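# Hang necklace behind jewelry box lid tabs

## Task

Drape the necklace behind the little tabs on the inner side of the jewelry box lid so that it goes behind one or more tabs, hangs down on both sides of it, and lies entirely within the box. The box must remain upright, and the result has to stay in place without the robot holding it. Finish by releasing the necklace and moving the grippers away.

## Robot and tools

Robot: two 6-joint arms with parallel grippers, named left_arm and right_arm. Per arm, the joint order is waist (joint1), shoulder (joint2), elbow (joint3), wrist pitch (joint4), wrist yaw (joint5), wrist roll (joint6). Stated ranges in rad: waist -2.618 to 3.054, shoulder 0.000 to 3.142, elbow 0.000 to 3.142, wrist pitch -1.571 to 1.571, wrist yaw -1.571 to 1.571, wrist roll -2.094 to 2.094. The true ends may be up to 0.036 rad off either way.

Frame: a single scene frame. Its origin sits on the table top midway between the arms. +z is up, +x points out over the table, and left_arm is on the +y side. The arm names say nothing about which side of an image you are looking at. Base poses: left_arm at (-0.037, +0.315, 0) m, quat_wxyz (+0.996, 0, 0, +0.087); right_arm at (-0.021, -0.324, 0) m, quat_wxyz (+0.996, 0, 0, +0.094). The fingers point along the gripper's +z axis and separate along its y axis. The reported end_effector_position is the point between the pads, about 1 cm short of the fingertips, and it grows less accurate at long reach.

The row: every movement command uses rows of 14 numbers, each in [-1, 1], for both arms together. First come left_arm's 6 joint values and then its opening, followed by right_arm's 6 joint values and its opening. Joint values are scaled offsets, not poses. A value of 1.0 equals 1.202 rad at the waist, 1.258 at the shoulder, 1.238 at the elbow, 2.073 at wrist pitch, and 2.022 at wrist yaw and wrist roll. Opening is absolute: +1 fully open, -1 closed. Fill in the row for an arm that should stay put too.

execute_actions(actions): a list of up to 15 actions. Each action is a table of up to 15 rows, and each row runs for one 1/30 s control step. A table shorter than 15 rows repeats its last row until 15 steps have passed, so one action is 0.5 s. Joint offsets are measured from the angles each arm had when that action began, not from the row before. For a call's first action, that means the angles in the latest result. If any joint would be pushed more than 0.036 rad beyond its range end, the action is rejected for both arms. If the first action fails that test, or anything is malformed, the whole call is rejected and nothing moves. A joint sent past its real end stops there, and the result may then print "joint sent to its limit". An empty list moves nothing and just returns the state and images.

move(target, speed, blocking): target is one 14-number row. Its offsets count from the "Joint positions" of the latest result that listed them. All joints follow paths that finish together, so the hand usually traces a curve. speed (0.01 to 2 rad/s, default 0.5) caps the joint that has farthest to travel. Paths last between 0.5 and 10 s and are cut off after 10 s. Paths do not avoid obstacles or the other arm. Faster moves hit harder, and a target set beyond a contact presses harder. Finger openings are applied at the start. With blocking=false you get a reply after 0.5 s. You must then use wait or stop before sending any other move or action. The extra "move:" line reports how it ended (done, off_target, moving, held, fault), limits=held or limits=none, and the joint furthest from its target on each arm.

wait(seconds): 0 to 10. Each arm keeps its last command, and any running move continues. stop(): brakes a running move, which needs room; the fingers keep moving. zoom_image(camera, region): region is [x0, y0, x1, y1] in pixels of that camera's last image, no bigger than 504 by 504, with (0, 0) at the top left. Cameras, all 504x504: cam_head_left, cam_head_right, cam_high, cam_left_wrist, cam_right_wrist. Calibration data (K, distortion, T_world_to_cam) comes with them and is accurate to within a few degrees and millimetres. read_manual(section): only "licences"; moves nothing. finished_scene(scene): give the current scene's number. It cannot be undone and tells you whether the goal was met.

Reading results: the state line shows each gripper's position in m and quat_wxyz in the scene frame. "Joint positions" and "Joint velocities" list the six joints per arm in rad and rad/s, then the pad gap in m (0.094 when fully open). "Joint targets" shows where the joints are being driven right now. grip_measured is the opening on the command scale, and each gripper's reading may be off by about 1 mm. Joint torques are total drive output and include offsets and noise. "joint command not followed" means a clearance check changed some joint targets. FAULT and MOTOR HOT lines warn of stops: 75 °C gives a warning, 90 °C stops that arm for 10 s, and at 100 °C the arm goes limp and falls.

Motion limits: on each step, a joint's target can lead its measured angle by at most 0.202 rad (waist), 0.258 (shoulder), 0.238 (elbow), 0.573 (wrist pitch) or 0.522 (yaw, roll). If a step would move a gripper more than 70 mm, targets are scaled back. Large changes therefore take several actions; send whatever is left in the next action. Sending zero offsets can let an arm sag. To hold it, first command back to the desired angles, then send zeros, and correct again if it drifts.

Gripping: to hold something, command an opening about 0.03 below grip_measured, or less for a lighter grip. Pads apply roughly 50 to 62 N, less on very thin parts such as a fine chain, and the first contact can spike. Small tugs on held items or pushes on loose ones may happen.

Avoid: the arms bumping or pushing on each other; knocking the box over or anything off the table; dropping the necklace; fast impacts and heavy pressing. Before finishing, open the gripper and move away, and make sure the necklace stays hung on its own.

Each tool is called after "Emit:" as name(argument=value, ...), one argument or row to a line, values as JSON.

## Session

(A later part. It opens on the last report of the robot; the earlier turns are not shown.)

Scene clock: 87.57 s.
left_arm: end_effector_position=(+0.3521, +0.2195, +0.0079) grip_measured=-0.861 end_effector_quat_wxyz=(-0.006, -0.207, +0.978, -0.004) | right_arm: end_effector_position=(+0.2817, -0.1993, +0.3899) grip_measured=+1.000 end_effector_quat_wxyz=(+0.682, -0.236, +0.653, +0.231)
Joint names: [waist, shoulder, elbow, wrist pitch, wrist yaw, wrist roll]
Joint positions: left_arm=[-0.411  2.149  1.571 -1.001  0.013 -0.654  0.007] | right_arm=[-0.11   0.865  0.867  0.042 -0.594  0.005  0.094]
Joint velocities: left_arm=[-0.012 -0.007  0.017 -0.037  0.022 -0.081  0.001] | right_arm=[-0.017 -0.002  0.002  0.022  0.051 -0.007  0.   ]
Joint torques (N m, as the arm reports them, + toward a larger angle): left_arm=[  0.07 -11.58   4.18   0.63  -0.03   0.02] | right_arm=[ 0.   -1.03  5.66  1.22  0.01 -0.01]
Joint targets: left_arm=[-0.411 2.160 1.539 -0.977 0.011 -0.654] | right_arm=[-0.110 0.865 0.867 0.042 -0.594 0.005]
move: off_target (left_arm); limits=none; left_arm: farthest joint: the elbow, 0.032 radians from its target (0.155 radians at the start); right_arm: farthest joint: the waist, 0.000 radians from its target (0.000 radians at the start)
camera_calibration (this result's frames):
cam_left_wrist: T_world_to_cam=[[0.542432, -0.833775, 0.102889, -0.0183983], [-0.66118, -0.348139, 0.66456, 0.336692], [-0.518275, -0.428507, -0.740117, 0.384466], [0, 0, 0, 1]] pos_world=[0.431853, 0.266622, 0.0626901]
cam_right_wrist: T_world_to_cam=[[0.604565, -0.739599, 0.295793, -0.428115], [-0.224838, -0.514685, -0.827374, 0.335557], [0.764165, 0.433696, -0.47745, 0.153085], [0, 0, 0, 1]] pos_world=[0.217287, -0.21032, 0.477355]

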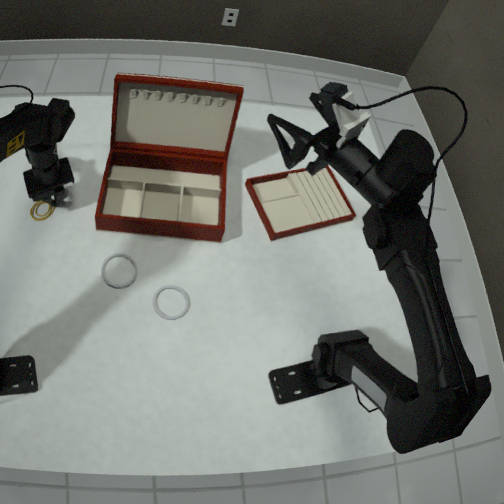

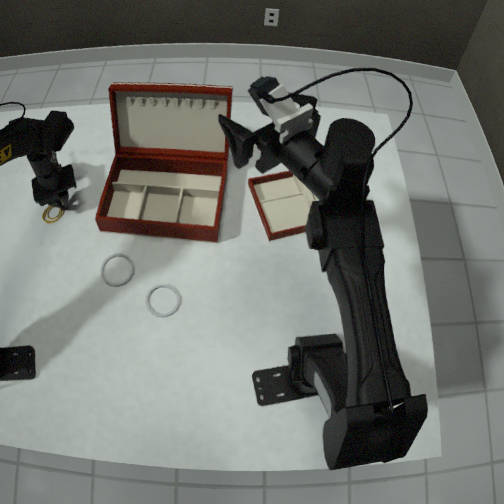

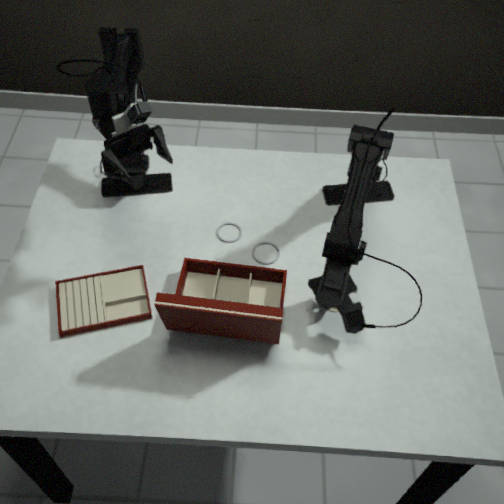

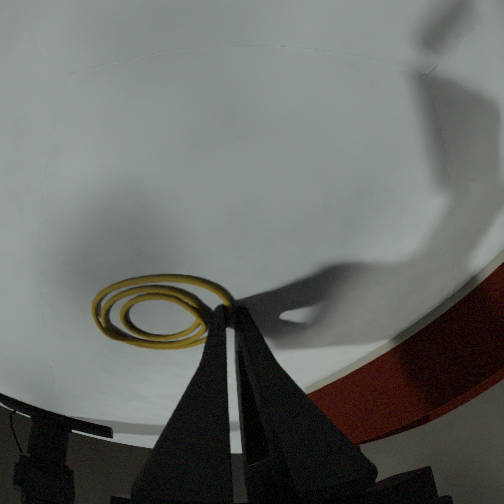

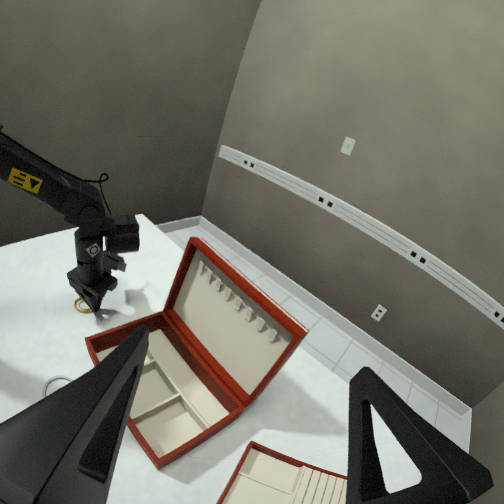

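Emit:
execute_actions(
  actions=[
    [[0,0.007,-0.02,0,0,0,-0.9,0,0,0,0,0,0,1],[0,0.007,-0.02,0,0,0,-0.92,0,0,0,0,0,0,1],[0,0.007,-0.02,0,0,0,-0.94,0,0,0,0,0,0,1],[0,0.007,-0.02,0,0,0,-0.98,0,0,0,0,0,0,1]],
  ],
)

Scene clock: 92.20 s.
left_arm: end_effector_position=(+0.3521, +0.2195, +0.0079) grip_measured=-0.971 end_effector_quat_wxyz=(-0.006, -0.207, +0.978, -0.004) | right_arm: end_effector_position=(+0.2817, -0.1993, +0.3899) grip_measured=+1.000 end_effector_quat_wxyz=(+0.682, -0.236, +0.653, +0.231)
Joint names: [waist, shoulder, elbow, wrist pitch, wrist yaw, wrist roll]
Joint positions: left_arm=[-0.411  2.149  1.571 -1.001  0.013 -0.654  0.001] | right_arm=[-0.11   0.865  0.867  0.042 -0.594  0.005  0.094]
Joint velocities: left_arm=[-0.017 -0.017  0.002 -0.051  0.037  0.007  0.001] | right_arm=[ 0.007  0.017 -0.007  0.022 -0.066  0.007  0.   ]
Joint torques (N m, as the arm reports them, + toward a larger angle): left_arm=[  0.08 -11.76   4.82   0.4   -0.01   0.02] | right_arm=[ 0.   -1.03  5.65  1.22  0.01 -0.01]
Joint targets: left_arm=[-0.411 2.157 1.546 -1.001 0.013 -0.654] | right_arm=[-0.110 0.865 0.867 0.042 -0.594 0.005]
camera_calibration (this result's frames):
cam_left_wrist: T_world_to_cam=[[0.542432, -0.833775, 0.102889, -0.0183983], [-0.66118, -0.348139, 0.66456, 0.336692], [-0.518275, -0.428507, -0.740117, 0.384466], [0, 0, 0, 1]] pos_world=[0.431853, 0.266622, 0.0626901]
cam_right_wrist: T_world_to_cam=[[0.604565, -0.739599, 0.295793, -0.428115], [-0.224838, -0.514685, -0.827374, 0.335557], [0.764165, 0.433696, -0.47745, 0.153085], [0, 0, 0, 1]] pos_world=[0.217287, -0.21032, 0.477355]

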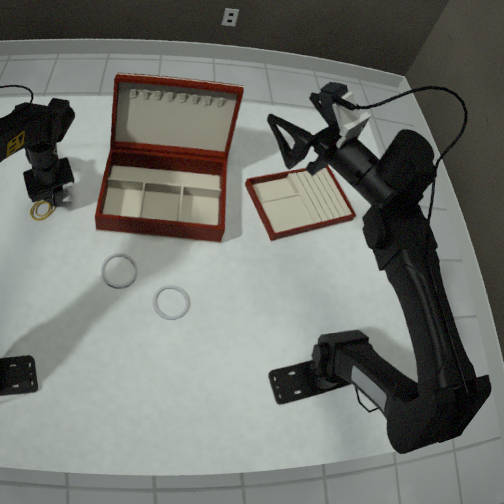

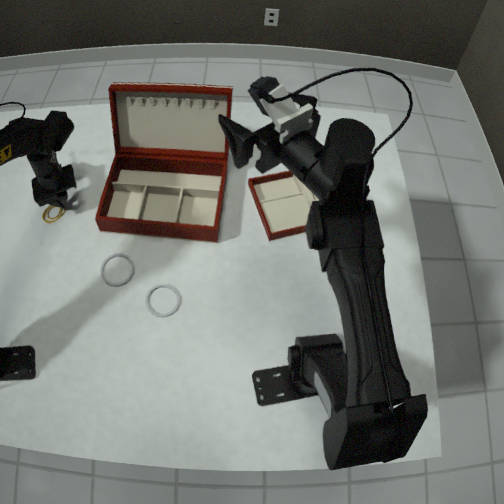

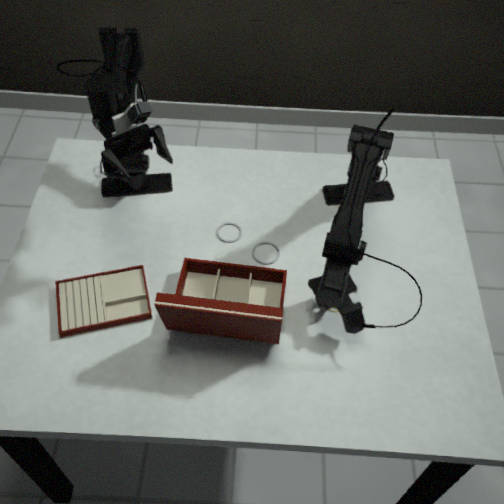

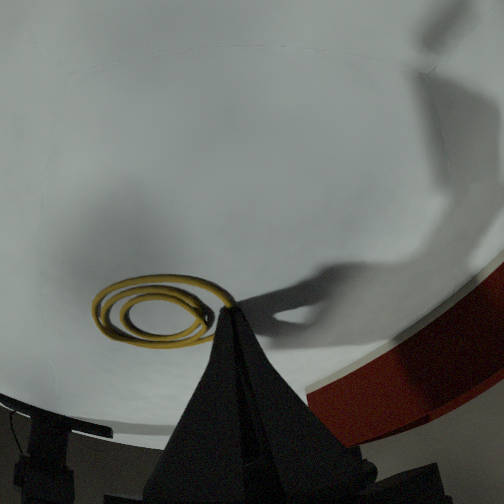

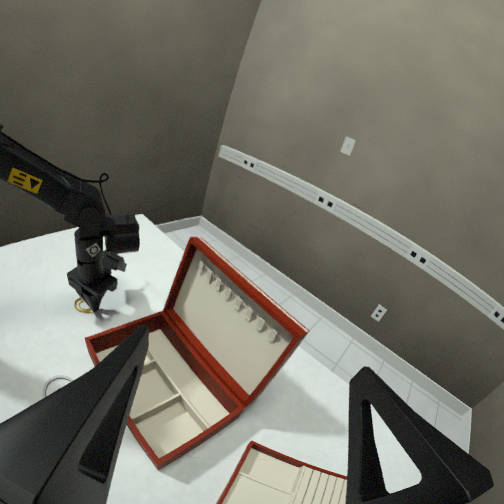

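Emit:
move(
  target=[0,-0.06,0.12,-0.1,0,0,-0.98,0,0,0,0,0,0,1],
  speed=0.2,
)

Scene clock: 95.97 s.
left_arm: end_effector_position=(+0.3465, +0.2209, +0.0591) grip_measured=-0.971 end_effector_quat_wxyz=(-0.012, -0.207, +0.978, -0.001) | right_arm: end_effector_position=(+0.2817, -0.1993, +0.3899) grip_measured=+1.000 end_effector_quat_wxyz=(+0.682, -0.236, +0.653, +0.231)
Joint names: [waist, shoulder, elbow, wrist pitch, wrist yaw, wrist roll]
Joint positions: left_arm=[-0.411  2.09   1.689 -1.191  0.013 -0.654  0.001] | right_arm=[-0.11   0.865  0.867  0.042 -0.594  0.005  0.094]
Joint velocities: left_arm=[ 0.017 -0.002 -0.002  0.022 -0.007  0.037  0.001] | right_arm=[-0.002 -0.012  0.012 -0.051 -0.022 -0.022  0.   ]
Joint torques (N m, as the arm reports them, + toward a larger angle): left_arm=[  0.06 -13.65   9.97   0.18  -0.01   0.02] | right_arm=[ 0.   -1.03  5.66  1.22  0.01 -0.01]
Joint targets: left_arm=[-0.411 2.073 1.720 -1.208 0.013 -0.654] | right_arm=[-0.110 0.865 0.867 0.042 -0.594 0.005]
move: off_target (left_arm); limits=none; left_arm: farthest joint: the elbow, 0.031 radians from its target (0.148 radians at the start); right_arm: farthest joint: the waist, 0.000 radians from its target (0.000 radians at the start)
camera_calibration (this result's frames):
cam_left_wrist: T_world_to_cam=[[0.543739, -0.83409, 0.0929564, -0.0193391], [-0.652256, -0.350287, 0.672206, 0.296422], [-0.528119, -0.426136, -0.734505, 0.422586], [0, 0, 0, 1]] pos_world=[0.427034, 0.267782, 0.112933]
cam_right_wrist: T_world_to_cam=[[0.604565, -0.739599, 0.295793, -0.428115], [-0.224838, -0.514685, -0.827374, 0.335557], [0.764165, 0.433696, -0.47745, 0.153085], [0, 0, 0, 1]] pos_world=[0.217287, -0.21032, 0.477355]

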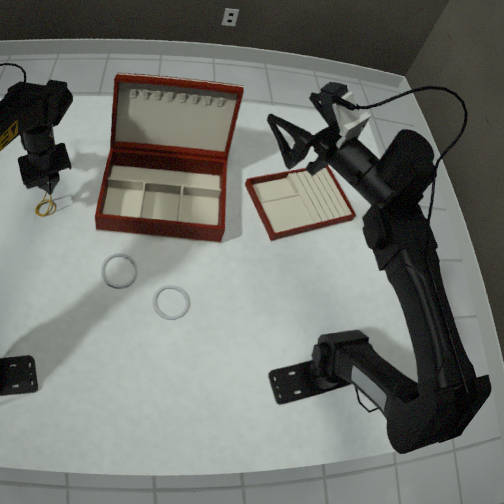

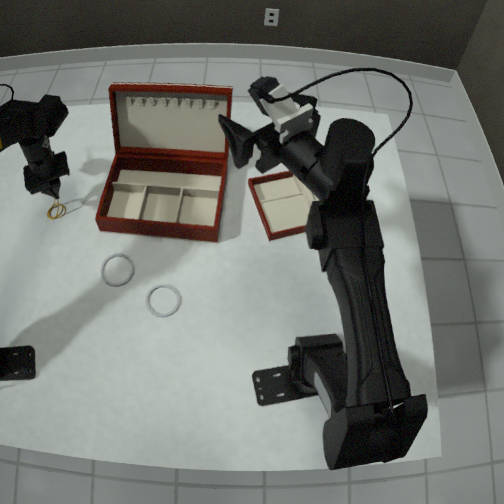

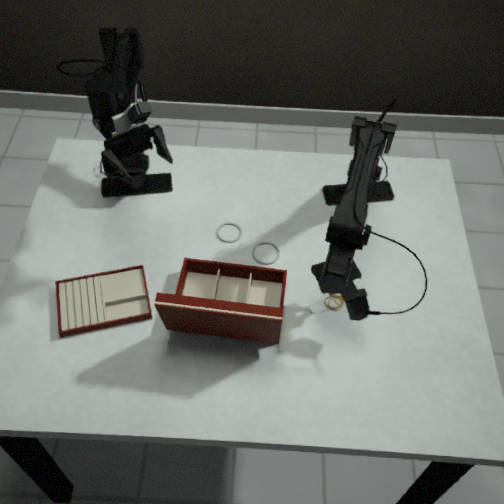

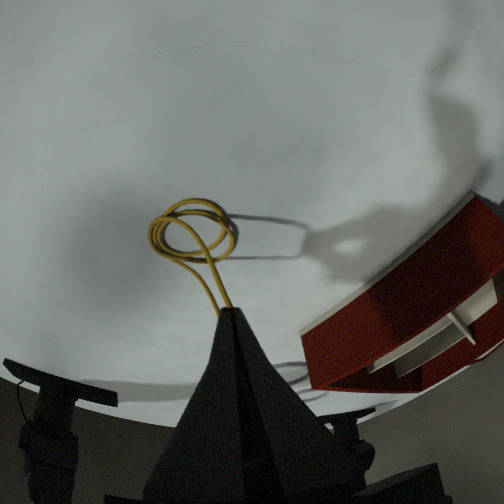

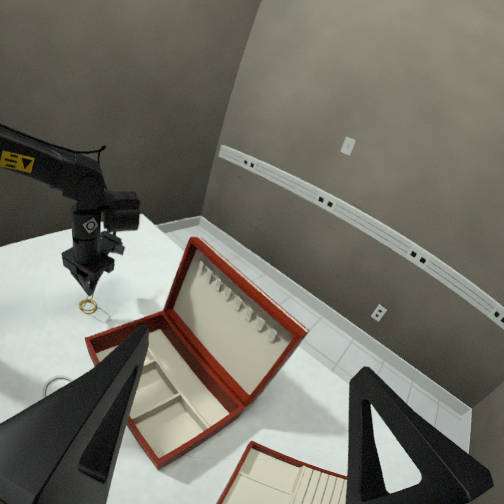

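Emit:
move(
  target=[-0.1,-0.675,-0.775,0.83,-0.2,-0.455,-0.985,-0.2,0,0,0,0,0,1],
  speed=0.6,
)

Scene clock: 123.67 s.
left_arm: end_effector_position=(+0.3796, +0.2356, +0.3053) grip_measured=-0.975 end_effector_quat_wxyz=(+0.509, -0.508, +0.487, -0.496) | right_arm: end_effector_position=(+0.3024, -0.2721, +0.3899) grip_measured=+1.000 end_effector_quat_wxyz=(+0.704, -0.159, +0.675, +0.151)
Joint names: [waist, shoulder, elbow, wrist pitch, wrist yaw, wrist roll]
Joint positions: left_arm=[-0.521  1.26   0.751  0.518 -0.379 -1.575  0.001] | right_arm=[-0.341  0.865  0.867  0.042 -0.594  0.005  0.094]
Joint velocities: left_arm=[ 0.002  0.002 -0.017  0.037  0.022  0.022  0.001] | right_arm=[ 0.002 -0.012 -0.012  0.007 -0.051  0.007  0.   ]
Joint torques (N m, as the arm reports them, + toward a larger angle): left_arm=[-0.67 -6.64  6.88  2.33 -0.13  0.05] | right_arm=[-0.78 -1.03  5.66  1.22  0.01 -0.01]
Joint targets: left_arm=[-0.532 1.241 0.729 0.530 -0.391 -1.574] | right_arm=[-0.351 0.865 0.867 0.042 -0.594 0.005]
move: off_target (left_arm); limits=none; left_arm: farthest joint: the elbow, 0.022 radians from its target (0.959 radians at the start); right_arm: farthest joint: the waist, 0.009 radians from its target (0.240 radians at the start)
camera_calibration (this result's frames):
cam_left_wrist: T_world_to_cam=[[-0.113173, 0.159988, 0.98061, -0.303777], [-0.629066, -0.775479, 0.0539196, 0.43779], [0.769069, -0.610766, 0.188407, -0.103523], [0, 0, 0, 1]] pos_world=[0.320636, 0.32487, 0.293786]
cam_right_wrist: T_world_to_cam=[[0.418698, -0.858603, 0.295793, -0.470577], [-0.336953, -0.44935, -0.827374, 0.354416], [0.8433, 0.246751, -0.47745, 0.0940979], [0, 0, 0, 1]] pos_world=[0.237098, -0.268, 0.477355]

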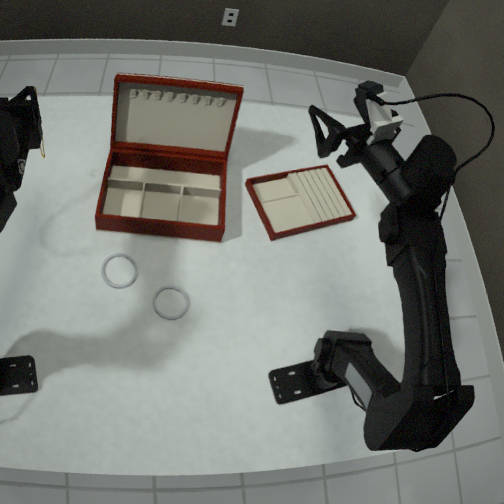

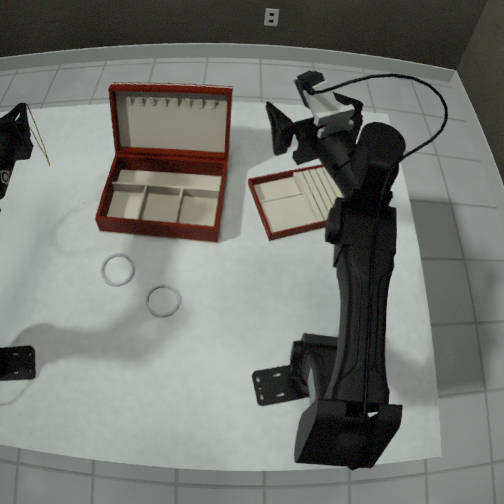

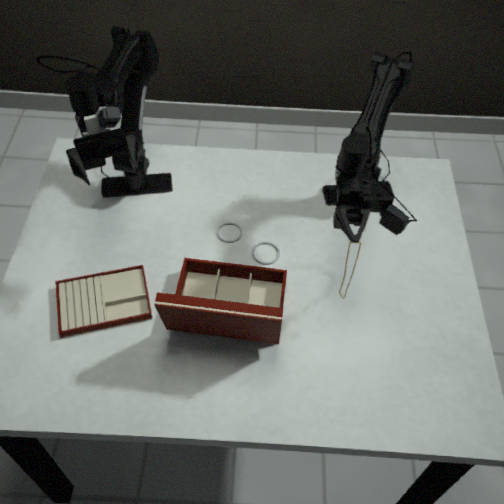

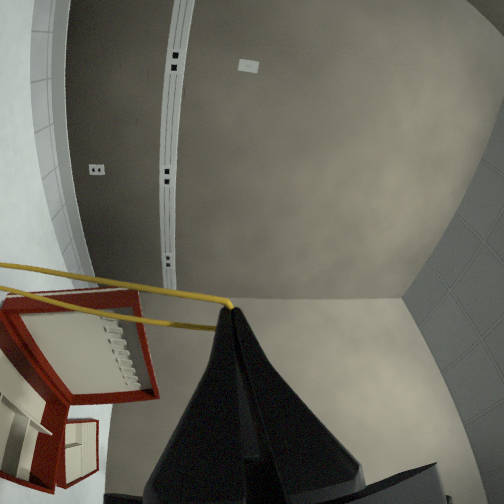

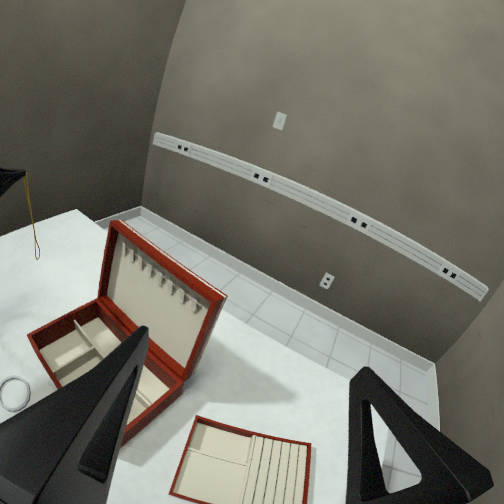

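Emit:
move(
  target=[-0.335,0.40,0.385,0.025,-0.135,0,-0.985,0,0,0,0,0,0,1],
  speed=0.3,
)

Scene clock: 129.60 s.
left_arm: end_effector_position=(+0.4197, +0.0402, +0.2966) grip_measured=-0.975 end_effector_quat_wxyz=(+0.472, -0.475, +0.525, -0.526) | right_arm: end_effector_position=(+0.3024, -0.2721, +0.3899) grip_measured=+1.000 end_effector_quat_wxyz=(+0.704, -0.159, +0.675, +0.151)
Joint names: [waist, shoulder, elbow, wrist pitch, wrist yaw, wrist roll]
Joint positions: left_arm=[-0.919  1.758  1.193  0.562 -0.64  -1.577  0.001] | right_arm=[-0.341  0.865  0.867  0.042 -0.594  0.005  0.094]
Joint velocities: left_arm=[-0.012  0.007 -0.007  0.022 -0.007  0.007 -0.   ] | right_arm=[-0.012 -0.007  0.002 -0.007 -0.051  0.051  0.   ]
Joint torques (N m, as the arm reports them, + toward a larger angle): left_arm=[-0.2  -9.73 11.76  2.19 -0.13  0.04] | right_arm=[ 0.   -1.03  5.66  1.22  0.01 -0.01]
Joint targets: left_arm=[-0.923 1.763 1.228 0.570 -0.652 -1.575] | right_arm=[-0.341 0.865 0.867 0.042 -0.594 0.005]
move: off_target (left_arm); limits=none; left_arm: farthest joint: the elbow, 0.035 radians from its target (0.476 radians at the start); right_arm: farthest joint: the waist, 0.000 radians from its target (0.000 radians at the start)
camera_calibration (this result's frames):
cam_left_wrist: T_world_to_cam=[[-0.0789465, 0.16898, 0.982453, -0.274671], [-0.728661, -0.682345, 0.0588096, 0.34856], [0.680309, -0.711232, 0.176998, -0.207328], [0, 0, 0, 1]] pos_world=[0.373345, 0.136794, 0.286049]
cam_right_wrist: T_world_to_cam=[[0.418698, -0.858603, 0.295793, -0.470577], [-0.336953, -0.44935, -0.827374, 0.354416], [0.8433, 0.246751, -0.47745, 0.0940979], [0, 0, 0, 1]] pos_world=[0.237098, -0.268, 0.477355]

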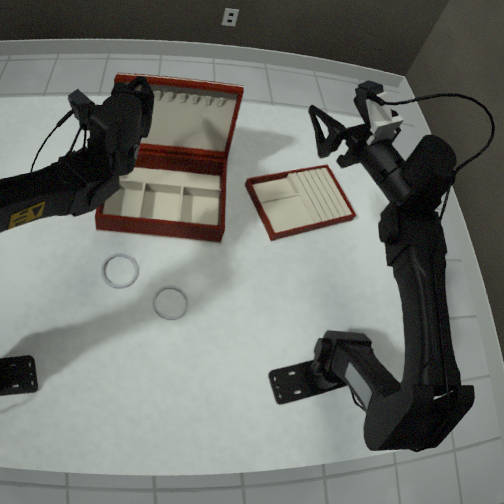

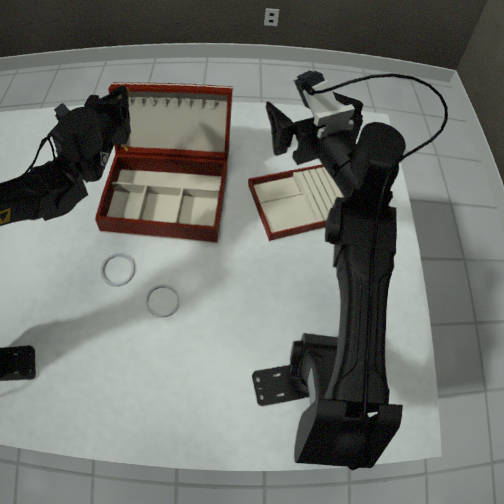

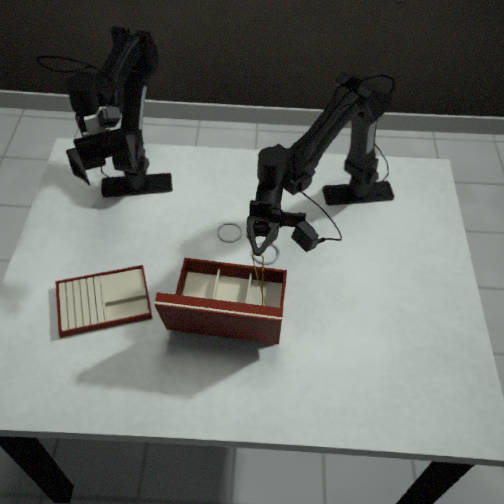

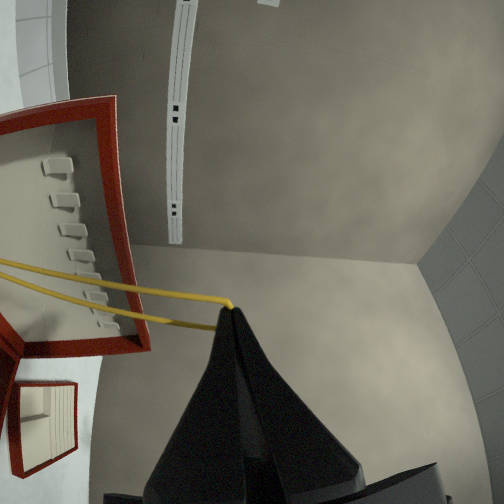

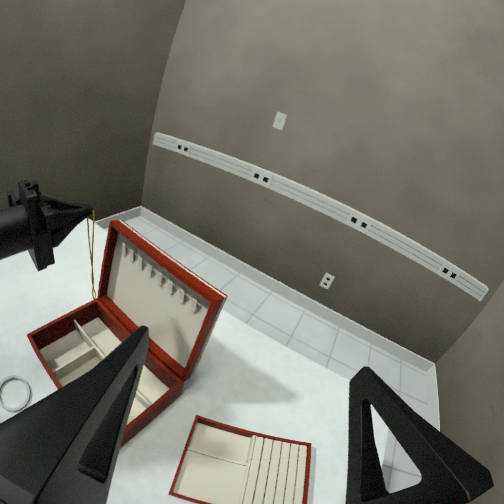

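Emit:
move(
  target=[0.044,0.153,0.035,0.018,0.026,-0.04,-0.985,0,0,0,0,0,0,1],
  speed=0.15,
)

Emit:
zoom_image(
  camera="cam_left_wrist",
  region=[80,80,360,360],
)

Scene clock: 142.57 s.
left_arm: end_effector_position=(+0.4500, +0.0361, +0.2054) grip_measured=-0.975 end_effector_quat_wxyz=(+0.443, -0.504, +0.559, -0.487) | right_arm: end_effector_position=(+0.3024, -0.2721, +0.3899) grip_measured=+1.000 end_effector_quat_wxyz=(+0.704, -0.159, +0.675, +0.151)
Joint names: [waist, shoulder, elbow, wrist pitch, wrist yaw, wrist roll]
Joint positions: left_arm=[-0.876  1.946  1.193  0.592 -0.596 -1.659  0.001] | right_arm=[-0.341  0.865  0.867  0.042 -0.594  0.005  0.094]
Joint velocities: left_arm=[ 0.002 -0.007 -0.007 -0.022 -0.007  0.095  0.001] | right_arm=[-0.032 -0.007  0.012  0.007 -0.037 -0.037  0.   ]
Joint torques (N m, as the arm reports them, + toward a larger angle): left_arm=[  0.7  -11.33  12.03   2.25   0.01   0.06] | right_arm=[ 0.   -1.02  5.66  1.22  0.01 -0.01]
Joint targets: left_arm=[-0.866 1.951 1.236 0.599 -0.587 -1.658] | right_arm=[-0.341 0.865 0.867 0.042 -0.594 0.005]
move: off_target (left_arm); limits=none; left_arm: farthest joint: the elbow, 0.044 radians from its target (0.044 radians at the start); right_arm: farthest joint: the waist, 0.000 radians from its target (0.000 radians at the start)
camera_calibration (this result's frames):
cam_left_wrist: T_world_to_cam=[[0.0476433, 0.148543, 0.987758, -0.239321], [-0.712371, -0.688133, 0.137845, 0.349843], [0.700184, -0.710217, 0.073033, -0.20232], [0, 0, 0, 1]] pos_world=[0.402281, 0.132597, 0.202943]
cam_right_wrist: T_world_to_cam=[[0.418698, -0.858603, 0.295793, -0.470577], [-0.336953, -0.44935, -0.827374, 0.354416], [0.8433, 0.246751, -0.47745, 0.0940979], [0, 0, 0, 1]] pos_world=[0.237098, -0.268, 0.477355]

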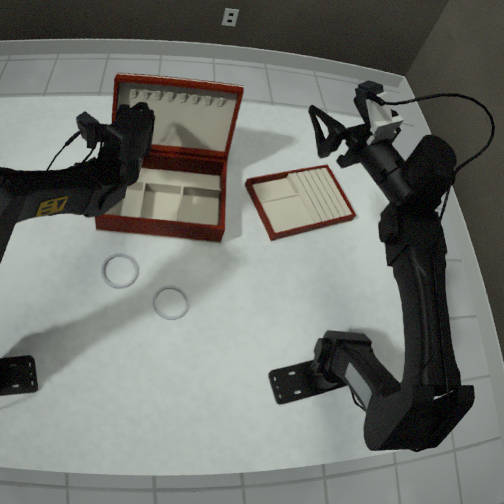

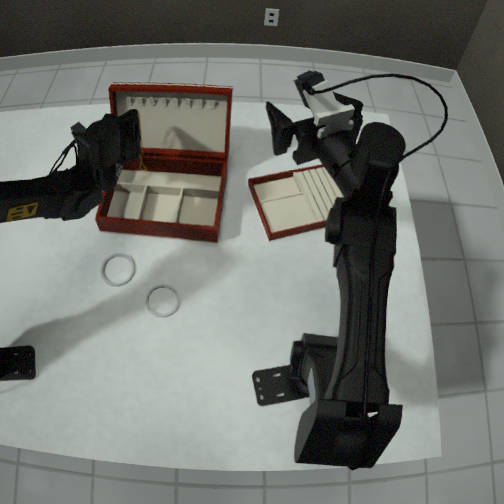

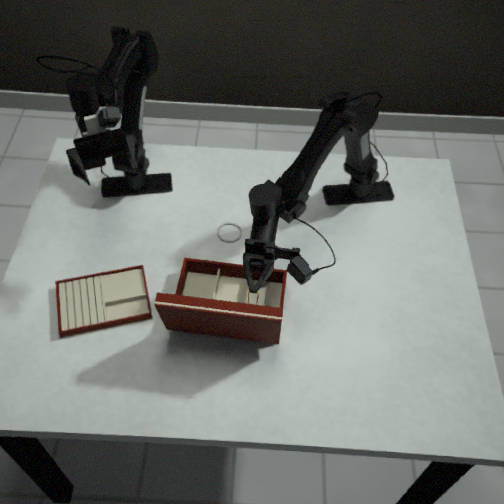

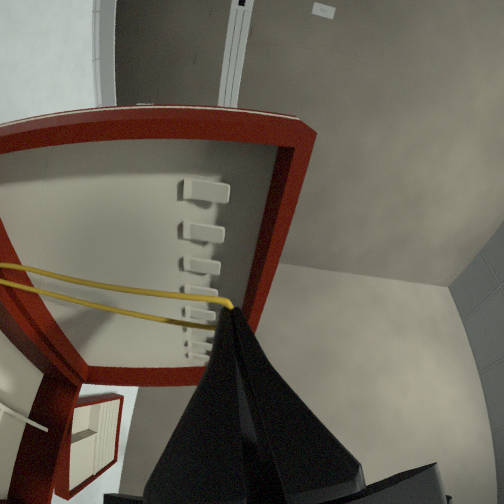

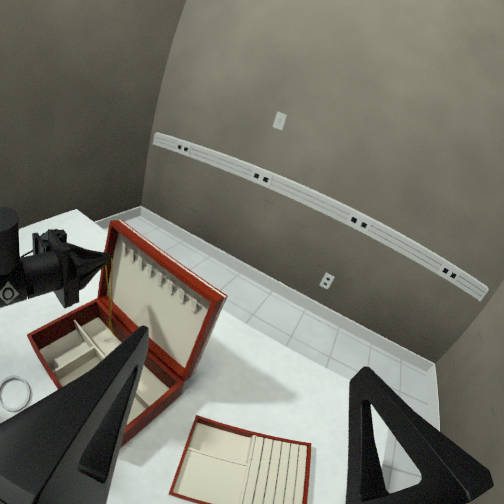

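Region (80, 80, 360, 360) of cam_left_wrist's 504x504 image, scaled by 1.800, with more detail than that image has.

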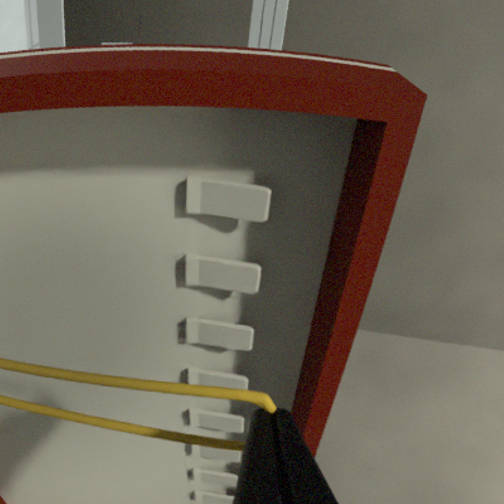

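Emit:
move(
  target=[0.059,0.088,0.165,-0.032,0.032,0,-0.985,0,0,0,0,0,0,1],
  speed=0.15,
)

Emit:
zoom_image(
  camera="cam_left_wrist",
  region=[110,180,350,400],
)

Emit:
zoom_image(
  camera="cam_head_left",
  region=[110,70,200,130],
)

Emit:
zoom_image(
  camera="cam_right_wrist",
  region=[80,210,200,340],
)

Scene clock: 159.07 s.
left_arm: end_effector_position=(+0.4922, +0.0372, +0.2156) grip_measured=-0.975 end_effector_quat_wxyz=(+0.443, -0.508, +0.546, -0.497) | right_arm: end_effector_position=(+0.3024, -0.2721, +0.3899) grip_measured=+1.000 end_effector_quat_wxyz=(+0.704, -0.159, +0.675, +0.151)
Joint names: [waist, shoulder, elbow, wrist pitch, wrist yaw, wrist roll]
Joint positions: left_arm=[-0.814  2.047  1.363  0.552 -0.541 -1.66   0.001] | right_arm=[-0.341  0.865  0.867  0.042 -0.594  0.005  0.094]
Joint velocities: left_arm=[-0.007  0.002 -0.012 -0.081  0.022 -0.037  0.   ] | right_arm=[-0.022 -0.007  0.012  0.007 -0.007  0.051  0.   ]
Joint torques (N m, as the arm reports them, + toward a larger angle): left_arm=[  0.67 -12.08  11.41   1.93   0.04   0.04] | right_arm=[ 0.01 -1.02  5.65  1.22  0.01 -0.01]
Joint targets: left_arm=[-0.805 2.057 1.397 0.525 -0.532 -1.659] | right_arm=[-0.341 0.865 0.867 0.042 -0.594 0.005]
move: off_target (left_arm); limits=none; left_arm: farthest joint: the elbow, 0.034 radians from its target (0.205 radians at the start); right_arm: farthest joint: the waist, 0.000 radians from its target (0.000 radians at the start)
camera_calibration (this result's frames):
cam_left_wrist: T_world_to_cam=[[0.028782, 0.174517, 0.984233, -0.242491], [-0.709618, -0.689906, 0.14308, 0.376793], [0.703999, -0.702548, 0.103983, -0.240705], [0, 0, 0, 1]] pos_world=[0.443814, 0.133164, 0.209786]
cam_right_wrist: T_world_to_cam=[[0.418698, -0.858603, 0.295793, -0.470577], [-0.336953, -0.44935, -0.827374, 0.354416], [0.8433, 0.246751, -0.47745, 0.0940979], [0, 0, 0, 1]] pos_world=[0.237098, -0.268, 0.477355]

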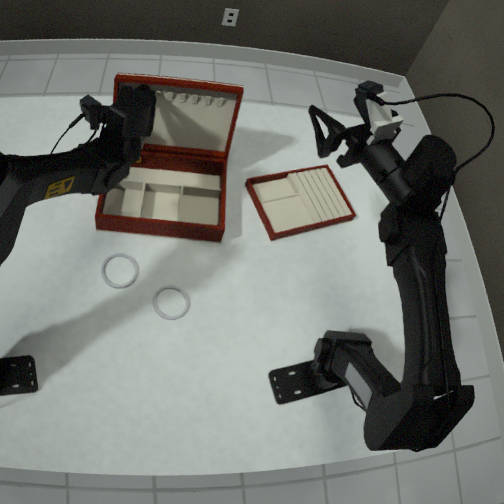

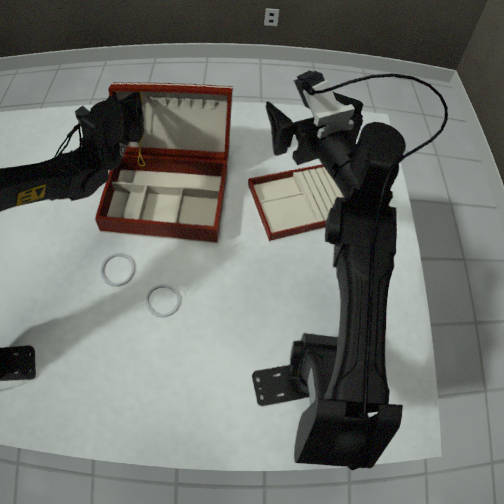

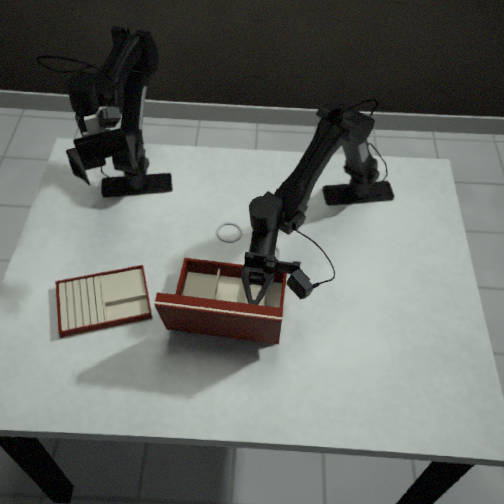

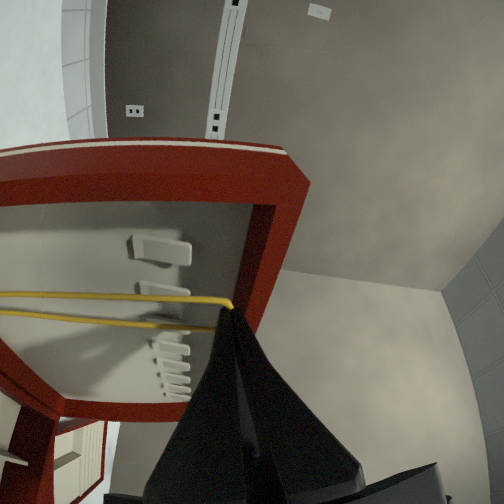

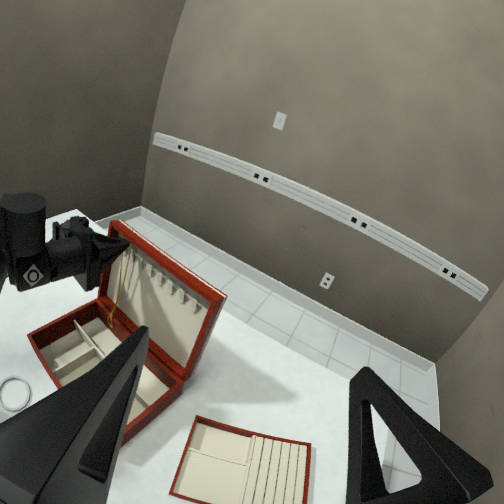

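Region (110, 180, 350, 400) of cam_left_wrist's 504x504 image, scaled by 2.100, with more detail than that image has; it fills the top 462 rows of this view, and the rest is white.

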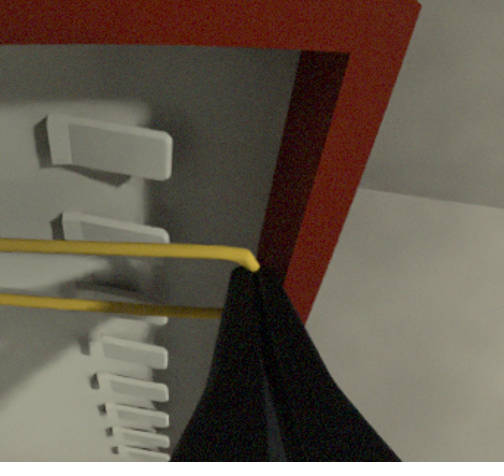

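Region (110, 70, 200, 130) of cam_head_left's 504x504 image, scaled by 5.600, with more detail than that image has.

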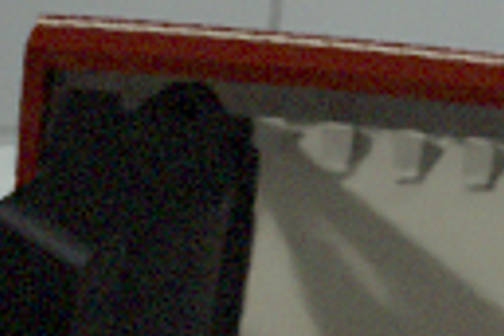

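Region (80, 210, 200, 340) of cam_right_wrist's 504x504 image, scaled by 3.877, with more detail than that image has; it fills the left 465 columns of this view, and the rest is white.

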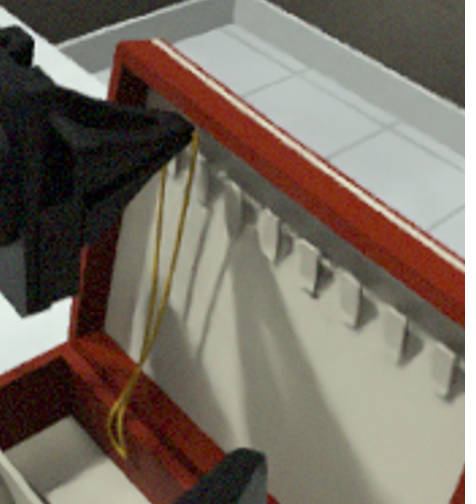

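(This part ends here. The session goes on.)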